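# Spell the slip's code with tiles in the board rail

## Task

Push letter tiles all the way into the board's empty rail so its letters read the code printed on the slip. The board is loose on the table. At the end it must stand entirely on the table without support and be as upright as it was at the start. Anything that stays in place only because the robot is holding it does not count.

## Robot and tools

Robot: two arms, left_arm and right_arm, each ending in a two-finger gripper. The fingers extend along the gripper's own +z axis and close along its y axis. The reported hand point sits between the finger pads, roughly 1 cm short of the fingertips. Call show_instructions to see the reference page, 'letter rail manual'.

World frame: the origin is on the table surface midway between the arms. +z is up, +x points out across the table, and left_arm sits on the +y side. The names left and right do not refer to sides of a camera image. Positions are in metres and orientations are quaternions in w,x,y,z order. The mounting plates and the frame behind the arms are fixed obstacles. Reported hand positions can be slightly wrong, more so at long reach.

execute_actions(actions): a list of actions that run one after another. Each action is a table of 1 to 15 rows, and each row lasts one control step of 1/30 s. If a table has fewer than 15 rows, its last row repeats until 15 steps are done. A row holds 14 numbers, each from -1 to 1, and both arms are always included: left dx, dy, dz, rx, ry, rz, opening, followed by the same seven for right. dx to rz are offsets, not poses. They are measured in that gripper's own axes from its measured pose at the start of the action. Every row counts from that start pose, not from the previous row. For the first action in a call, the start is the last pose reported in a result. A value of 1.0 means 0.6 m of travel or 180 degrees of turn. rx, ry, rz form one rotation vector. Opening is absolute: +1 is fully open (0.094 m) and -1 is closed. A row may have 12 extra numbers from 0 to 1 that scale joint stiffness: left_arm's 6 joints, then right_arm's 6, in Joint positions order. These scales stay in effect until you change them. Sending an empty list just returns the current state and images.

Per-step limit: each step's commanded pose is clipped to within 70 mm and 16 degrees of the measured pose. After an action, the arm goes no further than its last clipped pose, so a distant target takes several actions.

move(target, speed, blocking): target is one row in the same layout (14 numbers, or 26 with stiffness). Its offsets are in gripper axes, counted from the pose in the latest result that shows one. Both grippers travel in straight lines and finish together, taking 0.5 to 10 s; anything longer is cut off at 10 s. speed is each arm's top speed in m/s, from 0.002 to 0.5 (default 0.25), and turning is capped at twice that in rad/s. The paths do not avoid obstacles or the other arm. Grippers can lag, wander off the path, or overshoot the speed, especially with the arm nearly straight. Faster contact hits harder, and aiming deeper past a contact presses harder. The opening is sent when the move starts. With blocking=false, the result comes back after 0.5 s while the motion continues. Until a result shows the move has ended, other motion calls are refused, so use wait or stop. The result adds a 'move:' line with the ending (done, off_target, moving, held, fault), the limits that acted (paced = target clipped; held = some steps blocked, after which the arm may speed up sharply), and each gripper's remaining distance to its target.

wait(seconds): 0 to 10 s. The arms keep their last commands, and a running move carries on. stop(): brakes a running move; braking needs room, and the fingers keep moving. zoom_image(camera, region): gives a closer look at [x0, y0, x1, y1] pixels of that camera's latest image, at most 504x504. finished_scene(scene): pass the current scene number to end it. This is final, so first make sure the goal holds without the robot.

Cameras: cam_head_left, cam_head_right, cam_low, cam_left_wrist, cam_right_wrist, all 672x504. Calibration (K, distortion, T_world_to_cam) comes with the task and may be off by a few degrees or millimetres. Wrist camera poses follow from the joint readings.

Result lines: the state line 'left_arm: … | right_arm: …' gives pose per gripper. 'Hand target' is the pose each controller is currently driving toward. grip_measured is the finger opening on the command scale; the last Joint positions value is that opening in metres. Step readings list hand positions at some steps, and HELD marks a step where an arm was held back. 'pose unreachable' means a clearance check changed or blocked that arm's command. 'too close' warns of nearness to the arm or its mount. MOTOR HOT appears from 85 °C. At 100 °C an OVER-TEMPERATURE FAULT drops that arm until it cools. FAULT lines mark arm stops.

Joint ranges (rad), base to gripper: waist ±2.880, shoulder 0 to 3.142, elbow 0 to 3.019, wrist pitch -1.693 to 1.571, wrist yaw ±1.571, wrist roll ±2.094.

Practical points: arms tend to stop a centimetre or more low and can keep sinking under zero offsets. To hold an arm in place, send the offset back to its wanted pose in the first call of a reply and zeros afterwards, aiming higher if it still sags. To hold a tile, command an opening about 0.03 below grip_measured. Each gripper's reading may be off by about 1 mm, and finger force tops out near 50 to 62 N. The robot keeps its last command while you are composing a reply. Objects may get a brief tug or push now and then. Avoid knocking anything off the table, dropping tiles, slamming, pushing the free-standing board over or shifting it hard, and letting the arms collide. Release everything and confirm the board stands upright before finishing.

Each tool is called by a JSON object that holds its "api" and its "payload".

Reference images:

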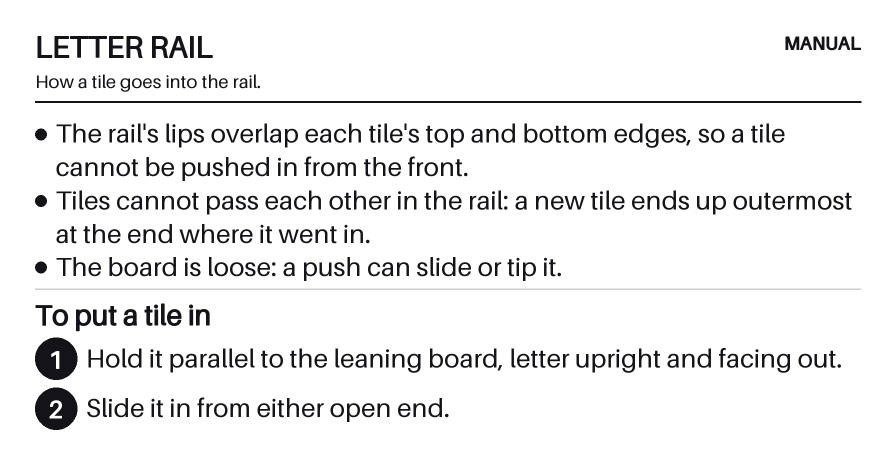

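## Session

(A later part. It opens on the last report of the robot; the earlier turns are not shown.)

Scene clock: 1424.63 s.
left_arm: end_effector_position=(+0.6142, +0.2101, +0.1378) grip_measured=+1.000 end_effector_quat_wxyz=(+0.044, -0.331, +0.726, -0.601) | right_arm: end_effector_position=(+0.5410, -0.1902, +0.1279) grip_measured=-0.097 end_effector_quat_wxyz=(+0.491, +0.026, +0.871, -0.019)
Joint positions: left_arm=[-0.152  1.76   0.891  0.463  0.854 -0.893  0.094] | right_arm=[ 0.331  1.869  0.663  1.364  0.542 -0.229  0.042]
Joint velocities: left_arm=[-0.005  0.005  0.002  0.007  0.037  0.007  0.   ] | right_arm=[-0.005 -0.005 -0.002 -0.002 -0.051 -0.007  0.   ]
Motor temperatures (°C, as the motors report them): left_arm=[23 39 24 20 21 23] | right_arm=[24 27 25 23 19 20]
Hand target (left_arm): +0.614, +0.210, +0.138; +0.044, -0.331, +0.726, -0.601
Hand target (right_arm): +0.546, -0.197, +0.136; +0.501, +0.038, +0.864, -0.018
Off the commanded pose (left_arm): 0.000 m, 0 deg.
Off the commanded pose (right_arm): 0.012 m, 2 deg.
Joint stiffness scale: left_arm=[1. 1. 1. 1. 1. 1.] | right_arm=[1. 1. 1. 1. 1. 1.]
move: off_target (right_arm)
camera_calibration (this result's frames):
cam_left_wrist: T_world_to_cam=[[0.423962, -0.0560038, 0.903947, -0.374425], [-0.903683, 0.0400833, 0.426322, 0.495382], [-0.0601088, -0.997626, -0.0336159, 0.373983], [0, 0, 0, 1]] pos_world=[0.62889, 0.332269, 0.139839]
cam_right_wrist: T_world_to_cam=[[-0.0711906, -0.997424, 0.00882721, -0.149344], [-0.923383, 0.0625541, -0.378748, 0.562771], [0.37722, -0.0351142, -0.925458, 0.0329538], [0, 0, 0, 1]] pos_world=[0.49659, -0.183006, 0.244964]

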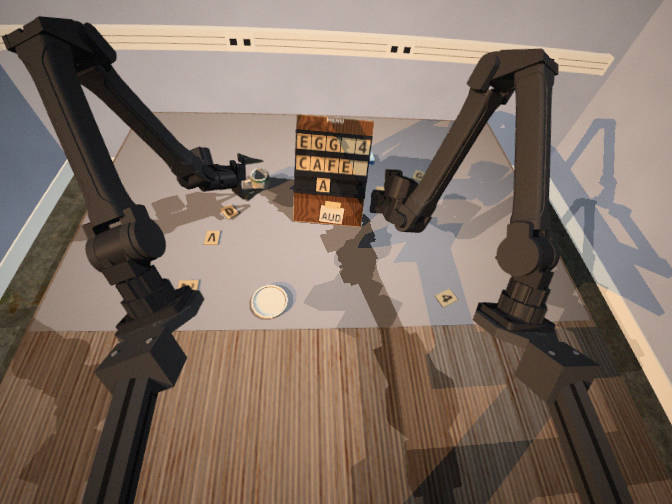

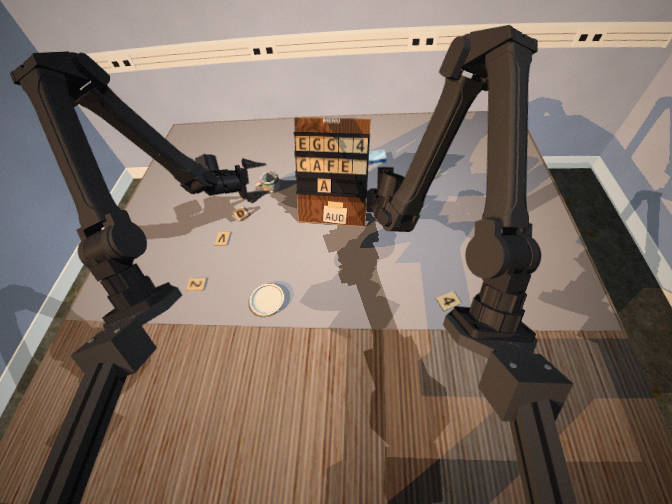

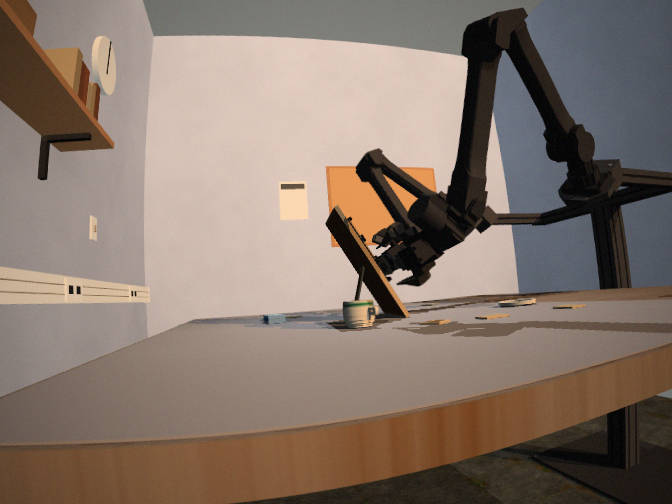

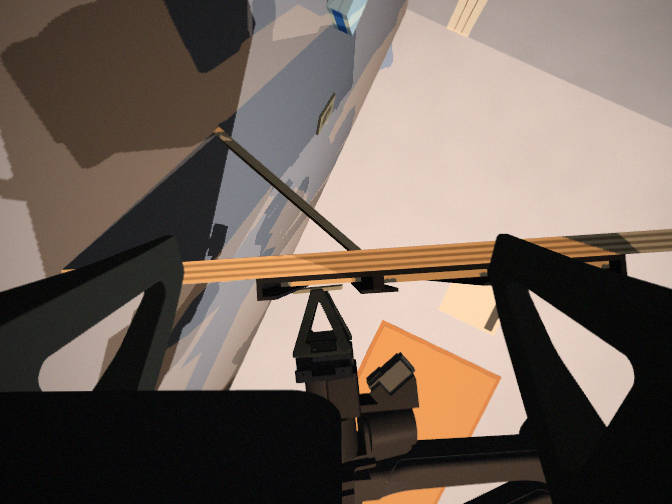

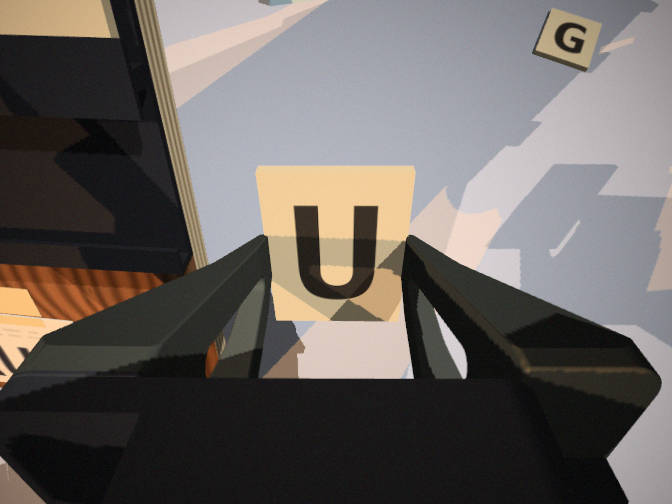

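{"api": "move", "payload": {"target": [0,0,0,0,0,0,1,-0.0158,0.0470,0.0193,0.0026,-0.0058,0.0089,-0.128], "speed": 0.04}}

Scene clock: 1430.07 s.
left_arm: end_effector_position=(+0.6142, +0.2101, +0.1378) grip_measured=+1.000 end_effector_quat_wxyz=(+0.044, -0.331, +0.726, -0.601) | right_arm: end_effector_position=(+0.5606, -0.1710, +0.1353) grip_measured=-0.097 end_effector_quat_wxyz=(+0.503, +0.042, +0.863, -0.020)
Joint positions: left_arm=[-0.152  1.76   0.891  0.463  0.854 -0.893  0.094] | right_arm=[ 0.367  1.881  0.729  1.353  0.59  -0.229  0.042]
Joint velocities: left_arm=[-0.015 -0.005 -0.002 -0.002 -0.007  0.037  0.   ] | right_arm=[-0.005 -0.005 -0.002 -0.017 -0.066 -0.007 -0.   ]
Motor temperatures (°C, as the motors report them): left_arm=[23 40 24 20 21 23] | right_arm=[24 27 25 23 19 20]
Hand target (left_arm): +0.614, +0.210, +0.138; +0.044, -0.331, +0.726, -0.601
Hand target (right_arm): +0.557, -0.163, +0.130; +0.499, +0.039, +0.866, -0.016
Off the commanded pose (left_arm): 0.000 m, 0 deg.
Off the commanded pose (right_arm): 0.010 m, 1 deg.
Joint stiffness scale: left_arm=[1. 1. 1. 1. 1. 1.] | right_arm=[1. 1. 1. 1. 1. 1.]
move: done
camera_calibration (this result's frames):
cam_left_wrist: T_world_to_cam=[[0.423962, -0.0560038, 0.903947, -0.374425], [-0.903683, 0.0400833, 0.426322, 0.495382], [-0.0601088, -0.997626, -0.0336159, 0.373983], [0, 0, 0, 1]] pos_world=[0.62889, 0.332269, 0.139839]
cam_right_wrist: T_world_to_cam=[[-0.101772, -0.994786, -0.00661841, -0.109107], [-0.908993, 0.0956942, -0.405678, 0.583761], [0.404196, -0.0352707, -0.913992, 0.0163277], [0, 0, 0, 1]] pos_world=[0.512931, -0.163825, 0.25102]

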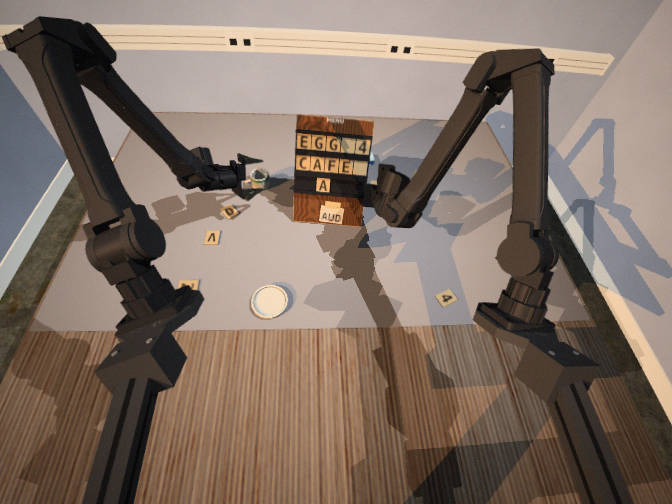

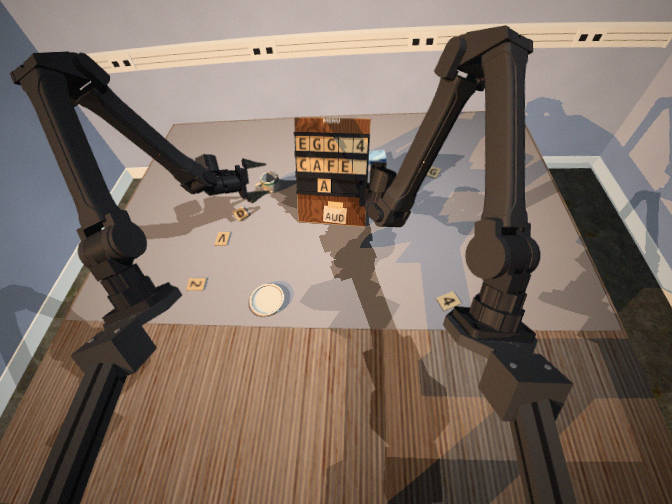

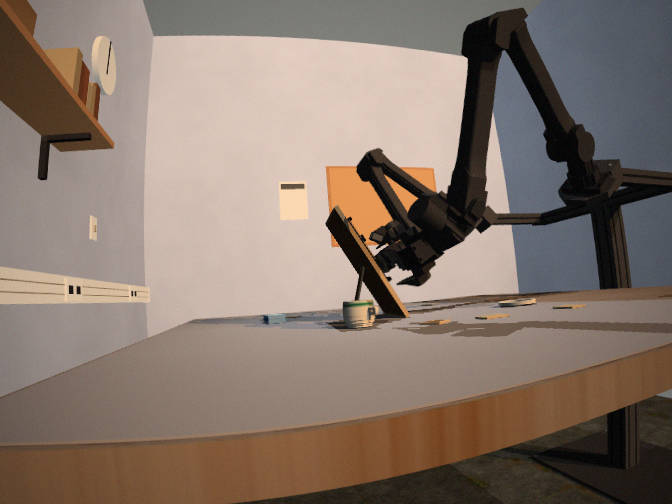

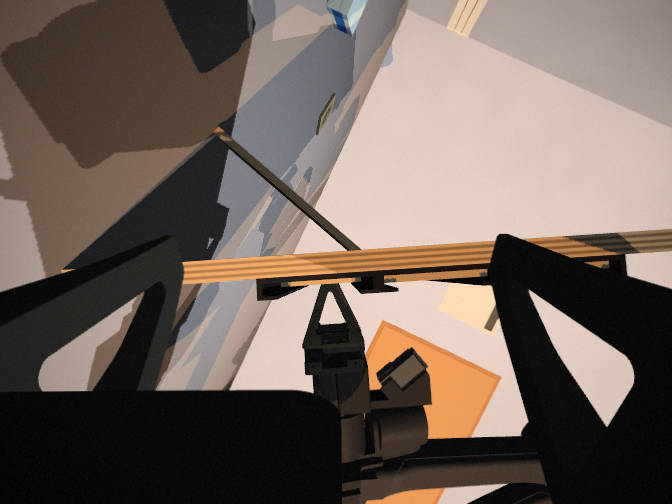

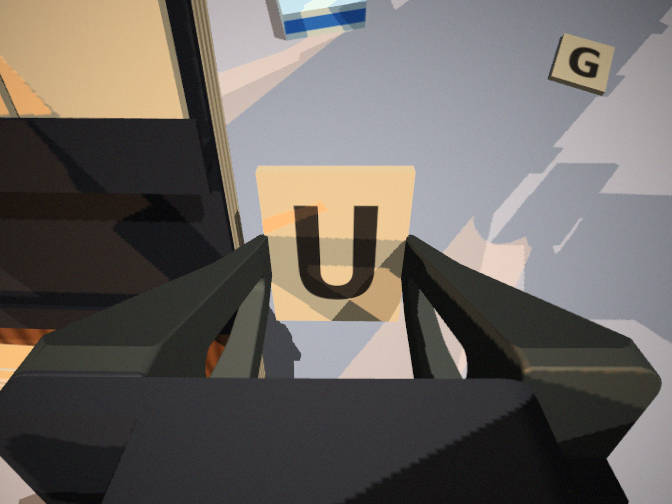

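{"api": "execute_actions", "payload": {"actions": [[[0,0,0,0,0,0,1,0.0112,0.0147,-0.0009,-0.0034,0.0034,-0.0005,-0.128],[0,0,0,0,0,0,1,0.0112,0.0167,-0.0009,-0.0034,0.0034,-0.0005,-0.128],[0,0,0,0,0,0,1,0.0112,0.0187,-0.0008,-0.0034,0.0034,-0.0005,-0.128],[0,0,0,0,0,0,1,0.0112,0.0207,-0.0008,-0.0034,0.0034,-0.0005,-0.128],[0,0,0,0,0,0,1,0.0112,0.0227,-0.0008,-0.0034,0.0034,-0.0005,-0.128],[0,0,0,0,0,0,1,0.0112,0.0247,-0.0008,-0.0034,0.0034,-0.0005,-0.128],[0,0,0,0,0,0,1,0.0112,0.0267,-0.0008,-0.0034,0.0034,-0.0005,-0.128],[0,0,0,0,0,0,1,0.0112,0.0287,-0.0008,-0.0034,0.0034,-0.0005,-0.128],[0,0,0,0,0,0,1,0.0112,0.0307,-0.0008,-0.0034,0.0034,-0.0005,-0.128],[0,0,0,0,0,0,1,0.0112,0.0327,-0.0008,-0.0034,0.0034,-0.0005,-0.128],[0,0,0,0,0,0,1,0.0112,0.0347,-0.0008,-0.0034,0.0034,-0.0005,-0.128],[0,0,0,0,0,0,1,0.0112,0.0367,-0.0008,-0.0034,0.0034,-0.0005,-0.128],[0,0,0,0,0,0,1,0.0112,0.0387,-0.0008,-0.0034,0.0034,-0.0005,-0.128],[0,0,0,0,0,0,1,0.0112,0.0407,-0.0008,-0.0034,0.0034,-0.0005,-0.128],[0,0,0,0,0,0,1,0.0112,0.0430,-0.0008,-0.0034,0.0034,-0.0005,-0.128]]]}}

{"api": "wait", "payload": {"seconds": 0.6}}

Scene clock: 1440.03 s.
left_arm: end_effector_position=(+0.6142, +0.2101, +0.1378) grip_measured=+1.000 end_effector_quat_wxyz=(+0.044, -0.331, +0.726, -0.601) | right_arm: end_effector_position=(+0.5619, -0.1565, +0.1351) grip_measured=-0.097 end_effector_quat_wxyz=(+0.503, +0.046, +0.863, -0.020)
Joint positions: left_arm=[-0.152  1.76   0.891  0.463  0.854 -0.893  0.094] | right_arm=[ 0.395  1.9    0.755  1.35   0.62  -0.229  0.042]
Joint velocities: left_arm=[-0.015 -0.015 -0.007  0.007 -0.007  0.007  0.   ] | right_arm=[ 0.063  0.044  0.066 -0.012  0.081  0.037 -0.001]
Motor temperatures (°C, as the motors report them): left_arm=[23 40 24 20 21 23] | right_arm=[24 27 25 23 19 20]
Hand target (left_arm): +0.614, +0.210, +0.138; +0.044, -0.331, +0.726, -0.601
Hand target (right_arm): +0.559, -0.145, +0.130; +0.499, +0.039, +0.865, -0.016
Off the commanded pose (left_arm): 0.000 m, 0 deg.
Off the commanded pose (right_arm): 0.013 m, 1 deg.
Joint stiffness scale: left_arm=[1. 1. 1. 1. 1. 1.] | right_arm=[1. 1. 1. 1. 1. 1.]
Step readings (end_effector_position):
0: left_arm (+0.6142, +0.2101, +0.1378) | right_arm (+0.5606, -0.1710, +0.1353)
1: left_arm (+0.6142, +0.2101, +0.1378) | right_arm (+0.5606, -0.1711, +0.1352)
2: left_arm (+0.6142, +0.2101, +0.1378) | right_arm (+0.5606, -0.1713, +0.1351)
4: left_arm (+0.6142, +0.2101, +0.1378) | right_arm (+0.5608, -0.1709, +0.1347)
8: left_arm (+0.6142, +0.2101, +0.1378) | right_arm (+0.5615, -0.1665, +0.1345)
15: end_effector_position above
camera_calibration (this result's frames):
cam_left_wrist: T_world_to_cam=[[0.423962, -0.0560038, 0.903947, -0.374425], [-0.903683, 0.0400833, 0.426322, 0.495382], [-0.0601088, -0.997626, -0.0336159, 0.373983], [0, 0, 0, 1]] pos_world=[0.62889, 0.332269, 0.139839]
cam_right_wrist: T_world_to_cam=[[-0.107628, -0.994128, -0.0112489, -0.0905517], [-0.908389, 0.102931, -0.405258, 0.584221], [0.404036, -0.0333986, -0.914133, 0.0165181], [0, 0, 0, 1]] pos_world=[0.514281, -0.149603, 0.250841]

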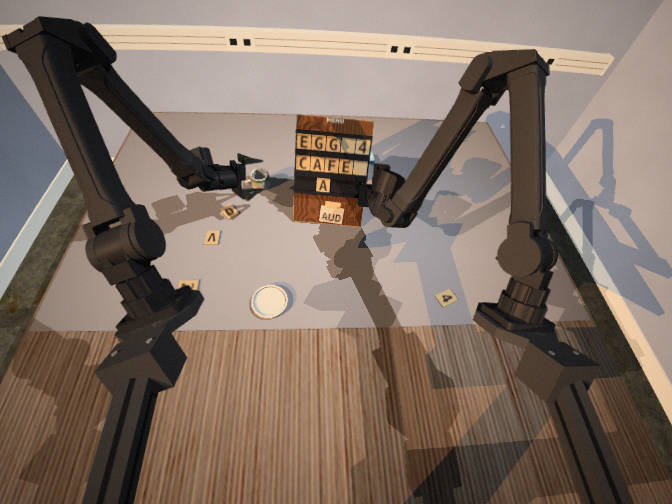

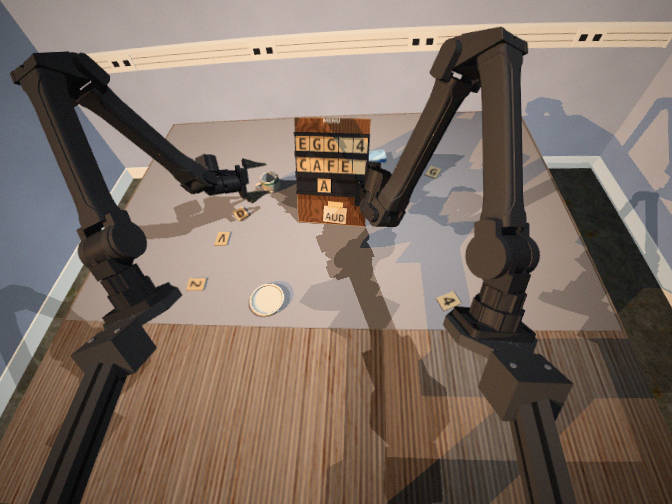

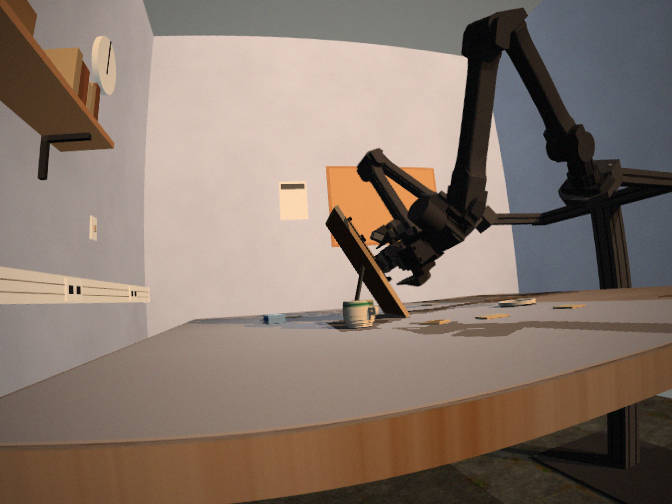

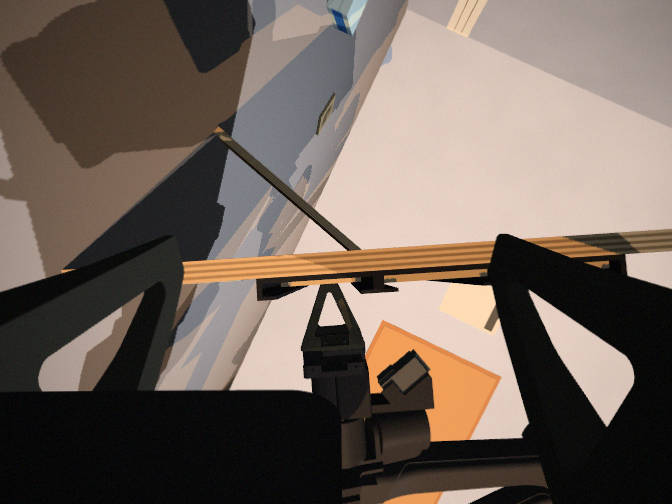

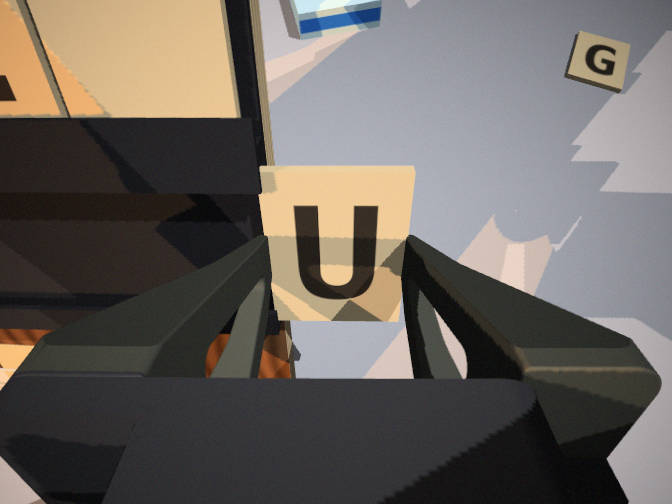

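Scene clock: 1440.63 s.
left_arm: end_effector_position=(+0.6142, +0.2101, +0.1378) grip_measured=+1.000 end_effector_quat_wxyz=(+0.044, -0.331, +0.726, -0.601) | right_arm: end_effector_position=(+0.5620, -0.1529, +0.1352) grip_measured=-0.097 end_effector_quat_wxyz=(+0.503, +0.046, +0.863, -0.018)
Joint positions: left_arm=[-0.152  1.76   0.891  0.463  0.854 -0.893  0.094] | right_arm=[ 0.4    1.903  0.759  1.349  0.622 -0.229  0.042]
Joint velocities: left_arm=[-0.024 -0.005 -0.007  0.017 -0.007 -0.139  0.   ] | right_arm=[-0.005 -0.015 -0.017 -0.002 -0.007  0.022  0.001]
Motor temperatures (°C, as the motors report them): left_arm=[23 40 24 20 21 23] | right_arm=[24 27 25 23 19 20]
Hand target (left_arm): +0.614, +0.210, +0.138; +0.044, -0.331, +0.726, -0.601
Hand target (right_arm): +0.559, -0.145, +0.130; +0.499, +0.039, +0.865, -0.016
Off the commanded pose (left_arm): 0.000 m, 0 deg.
Off the commanded pose (right_arm): 0.010 m, 1 deg.
Joint stiffness scale: left_arm=[1. 1. 1. 1. 1. 1.] | right_arm=[1. 1. 1. 1. 1. 1.]
wait: 0.60 s; at rest by 0.23 s
camera_calibration (this result's frames):
cam_left_wrist: T_world_to_cam=[[0.423962, -0.0560038, 0.903947, -0.374425], [-0.903683, 0.0400833, 0.426322, 0.495382], [-0.0601088, -0.997626, -0.0336159, 0.373983], [0, 0, 0, 1]] pos_world=[0.62889, 0.332269, 0.139839]
cam_right_wrist: T_world_to_cam=[[-0.105163, -0.99436, -0.0137386, -0.0880815], [-0.908493, 0.101682, -0.405342, 0.583828], [0.404453, -0.0301454, -0.914062, 0.0169862], [0, 0, 0, 1]] pos_world=[0.514271, -0.146437, 0.250966]

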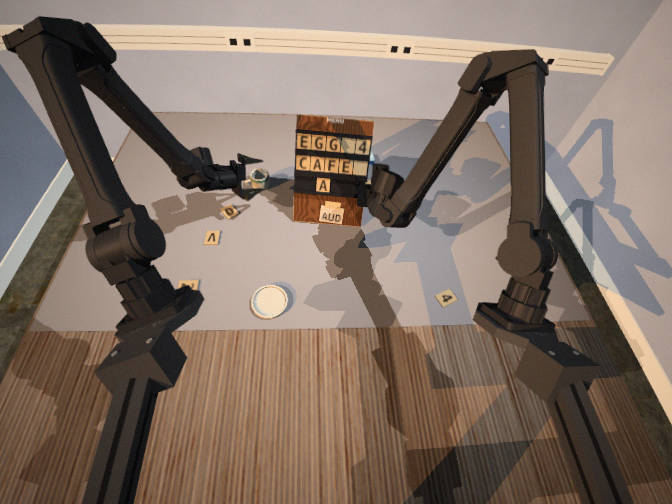

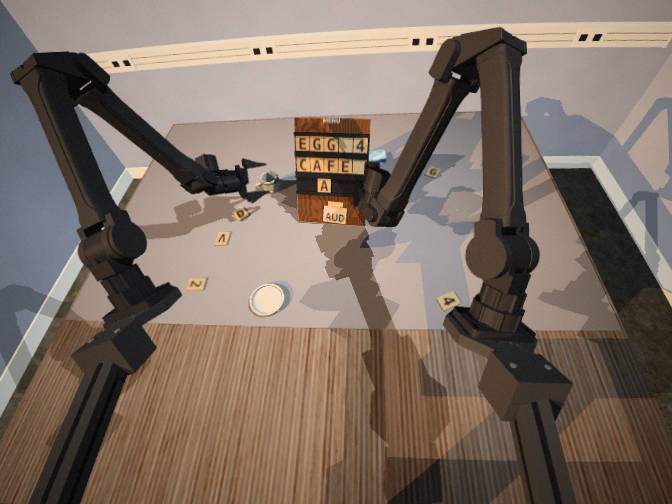

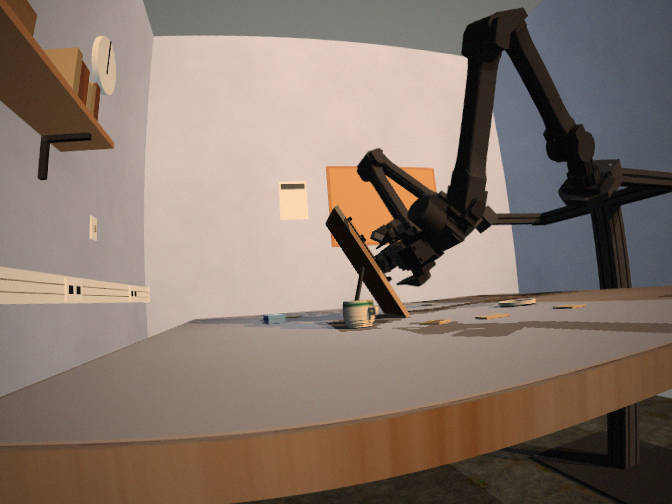

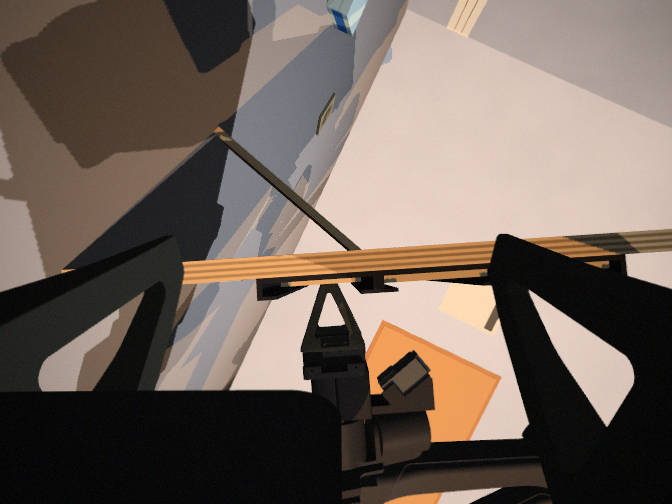

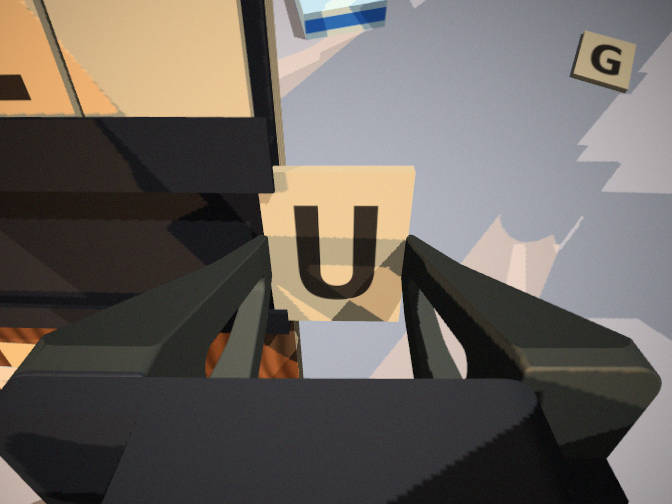

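{"api": "execute_actions", "payload": {"actions": [[[0,0,0,0,0,0,1,0.0106,0.015,-0.0005,-0.0032,0.003,-0.0035,-0.128],[0,0,0,0,0,0,1,0.0106,0.018,-0.0005,-0.0032,0.003,-0.0037,-0.128],[0,0,0,0,0,0,1,0.0107,0.0215,-0.0005,-0.0032,0.003,-0.0039,-0.128],[0,0,0,0,0,0,1,0.0107,0.025,-0.0005,-0.0032,0.003,-0.0041,-0.128],[0,0,0,0,0,0,1,0.0107,0.0285,-0.0005,-0.0032,0.003,-0.0043,-0.128],[0,0,0,0,0,0,1,0.0108,0.032,-0.0005,-0.0032,0.003,-0.0045,-0.128],[0,0,0,0,0,0,1,0.0108,0.0355,-0.0005,-0.0032,0.003,-0.0047,-0.128],[0,0,0,0,0,0,1,0.0108,0.039,-0.0005,-0.0032,0.003,-0.005,-0.128],[0,0,0,0,0,0,1,0.0109,0.0425,-0.0005,-0.0032,0.003,-0.005,-0.128],[0,0,0,0,0,0,1,0.0109,0.046,-0.0005,-0.0032,0.003,-0.005,-0.128],[0,0,0,0,0,0,1,0.0109,0.0495,-0.0005,-0.0032,0.003,-0.005,-0.128],[0,0,0,0,0,0,1,0.011,0.053,-0.0005,-0.0032,0.003,-0.005,-0.128],[0,0,0,0,0,0,1,0.011,0.0565,-0.0005,-0.0032,0.003,-0.005,-0.128],[0,0,0,0,0,0,1,0.011,0.06,-0.0005,-0.0032,0.003,-0.005,-0.128],[0,0,0,0,0,0,1,0.011,0.063,-0.0005,-0.0032,0.003,-0.005,-0.128]]]}}

{"api": "wait", "payload": {"seconds": 0.6}}

Scene clock: 1454.43 s.
left_arm: end_effector_position=(+0.6142, +0.2101, +0.1378) grip_measured=+1.000 end_effector_quat_wxyz=(+0.044, -0.331, +0.726, -0.601) | right_arm: end_effector_position=(+0.5642, -0.1279, +0.1350) grip_measured=-0.097 end_effector_quat_wxyz=(+0.503, +0.049, +0.863, -0.018)
Joint positions: left_arm=[-0.152  1.76   0.891  0.463  0.854 -0.893  0.094] | right_arm=[ 0.445  1.935  0.807  1.34   0.668 -0.234  0.042]
Joint velocities: left_arm=[-0.005  0.005 -0.022  0.002 -0.022  0.022  0.   ] | right_arm=[ 0.103  0.083  0.12  -0.037  0.11  -0.022 -0.   ]
Motor temperatures (°C, as the motors report them): left_arm=[23 40 24 20 21 23] | right_arm=[24 27 25 23 19 20]
Hand target (left_arm): +0.614, +0.210, +0.138; +0.044, -0.331, +0.726, -0.601
Hand target (right_arm): +0.562, -0.115, +0.131; +0.499, +0.037, +0.865, -0.017
Off the commanded pose (left_arm): 0.000 m, 0 deg.
Off the commanded pose (right_arm): 0.014 m, 2 deg.
Joint stiffness scale: left_arm=[1. 1. 1. 1. 1. 1.] | right_arm=[1. 1. 1. 1. 1. 1.]
Step readings (end_effector_position):
0: left_arm (+0.6142, +0.2101, +0.1378) | right_arm (+0.5620, -0.1529, +0.1352)
1: left_arm (+0.6142, +0.2101, +0.1378) | right_arm (+0.5619, -0.1529, +0.1350)
2: left_arm (+0.6142, +0.2101, +0.1378) | right_arm (+0.5618, -0.1532, +0.1348)
4: left_arm (+0.6142, +0.2101, +0.1378) | right_arm (+0.5623, -0.1526, +0.1345)
8: left_arm (+0.6142, +0.2101, +0.1378) | right_arm (+0.5635, -0.1456, +0.1341)
15: end_effector_position above
camera_calibration (this result's frames):
cam_left_wrist: T_world_to_cam=[[0.423962, -0.0560038, 0.903947, -0.374425], [-0.903683, 0.0400833, 0.426322, 0.495382], [-0.0601088, -0.997626, -0.0336159, 0.373983], [0, 0, 0, 1]] pos_world=[0.62889, 0.332269, 0.139839]
cam_right_wrist: T_world_to_cam=[[-0.110872, -0.993681, -0.0174818, -0.059134], [-0.908082, 0.108437, -0.40451, 0.583746], [0.40385, -0.0289738, -0.914366, 0.0171949], [0, 0, 0, 1]] pos_world=[0.516589, -0.121562, 0.25082]

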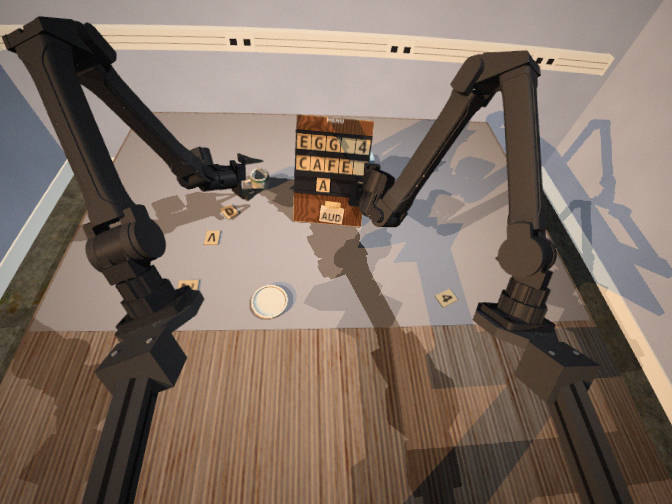

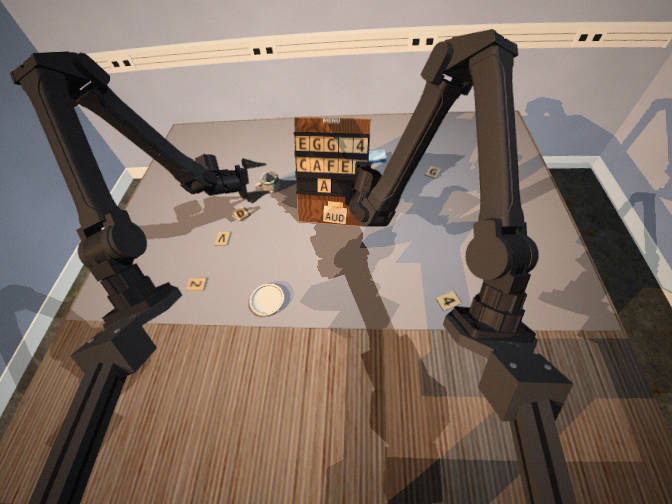

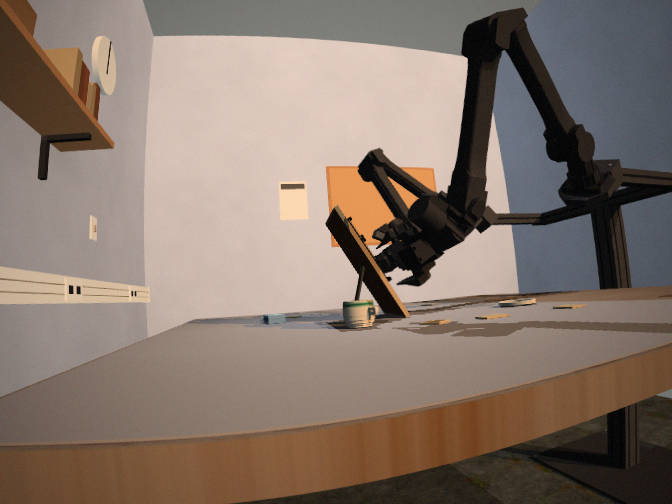

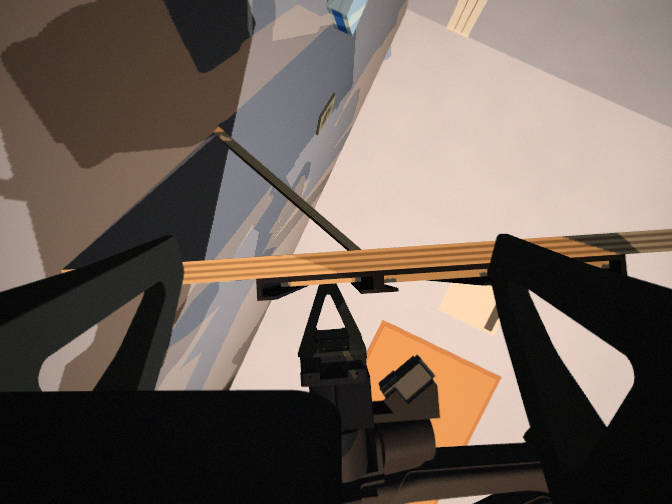

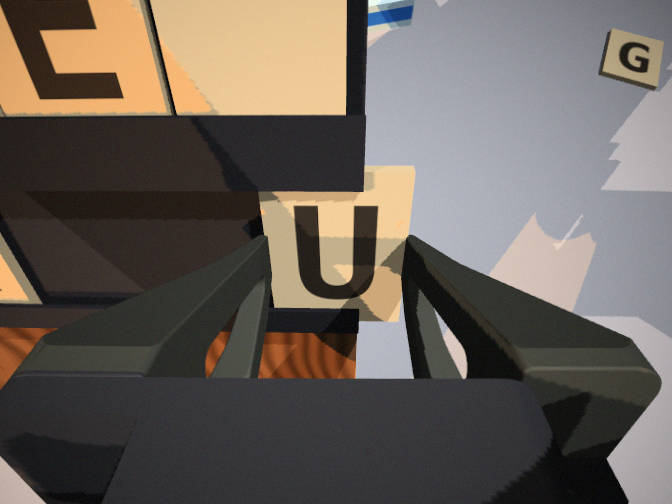

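Scene clock: 1455.03 s.
left_arm: end_effector_position=(+0.6142, +0.2101, +0.1378) grip_measured=+1.000 end_effector_quat_wxyz=(+0.044, -0.331, +0.726, -0.601) | right_arm: end_effector_position=(+0.5641, -0.1221, +0.1352) grip_measured=-0.097 end_effector_quat_wxyz=(+0.503, +0.047, +0.863, -0.016)
Joint positions: left_arm=[-0.152  1.76   0.891  0.463  0.854 -0.893  0.094] | right_arm=[ 0.453  1.941  0.815  1.338  0.671 -0.237  0.042]
Joint velocities: left_arm=[ 0.005  0.005  0.002  0.007 -0.066 -0.037  0.   ] | right_arm=[-0.015  0.005 -0.007  0.007  0.051  0.007 -0.001]
Motor temperatures (°C, as the motors report them): left_arm=[23 40 24 20 21 23] | right_arm=[24 27 25 23 19 20]
Hand target (left_arm): +0.614, +0.210, +0.138; +0.044, -0.331, +0.726, -0.601
Hand target (right_arm): +0.561, -0.115, +0.131; +0.499, +0.036, +0.865, -0.017
Off the commanded pose (left_arm): 0.000 m, 0 deg.
Off the commanded pose (right_arm): 0.009 m, 1 deg.
Joint stiffness scale: left_arm=[1. 1. 1. 1. 1. 1.] | right_arm=[1. 1. 1. 1. 1. 1.]
wait: 0.60 s; at rest by 0.27 s
camera_calibration (this result's frames):
cam_left_wrist: T_world_to_cam=[[0.423962, -0.0560038, 0.903947, -0.374425], [-0.903683, 0.0400833, 0.426322, 0.495382], [-0.0601088, -0.997626, -0.0336159, 0.373983], [0, 0, 0, 1]] pos_world=[0.62889, 0.332269, 0.139839]
cam_right_wrist: T_world_to_cam=[[-0.105026, -0.994294, -0.0186931, -0.0565907], [-0.908657, 0.103585, -0.404491, 0.582788], [0.404119, -0.0254965, -0.914351, 0.0178749], [0, 0, 0, 1]] pos_world=[0.516387, -0.11618, 0.251019]

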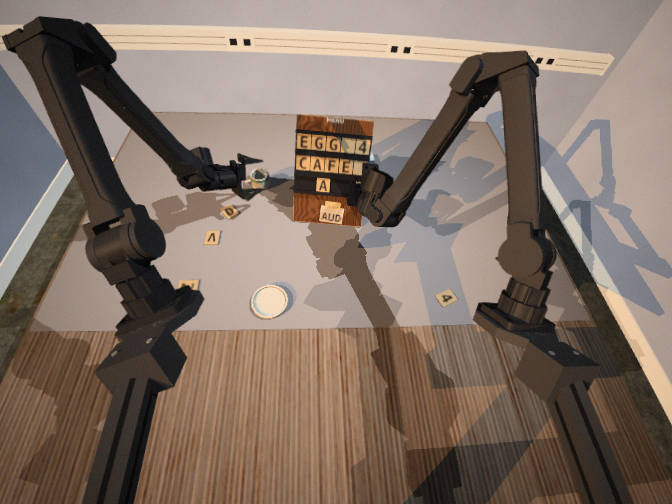

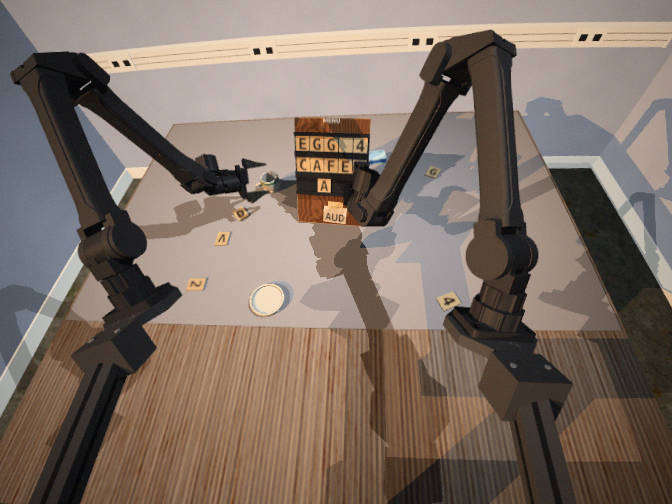

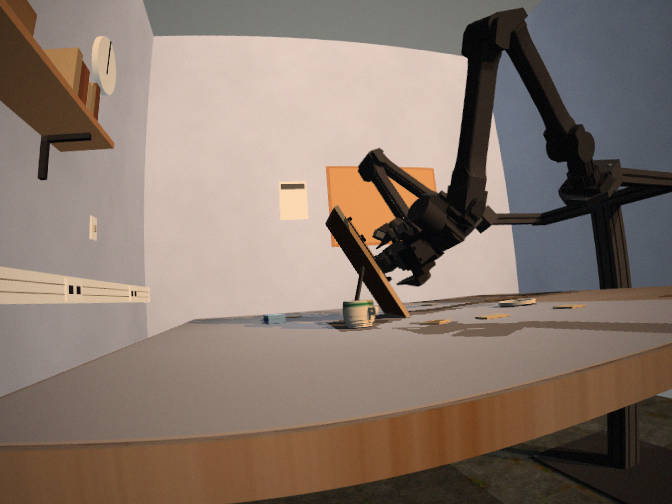

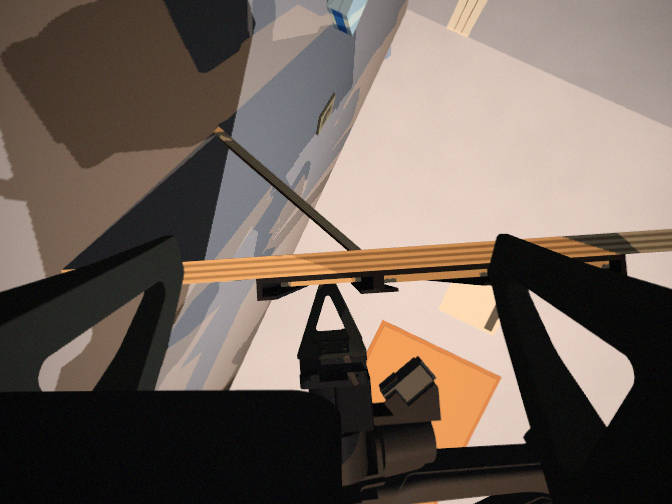

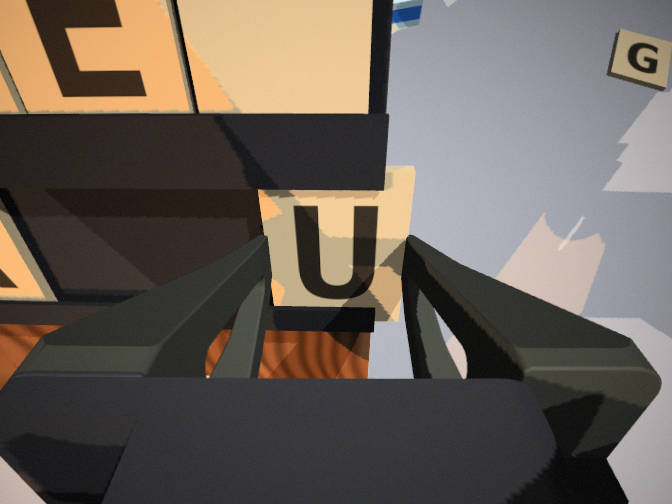

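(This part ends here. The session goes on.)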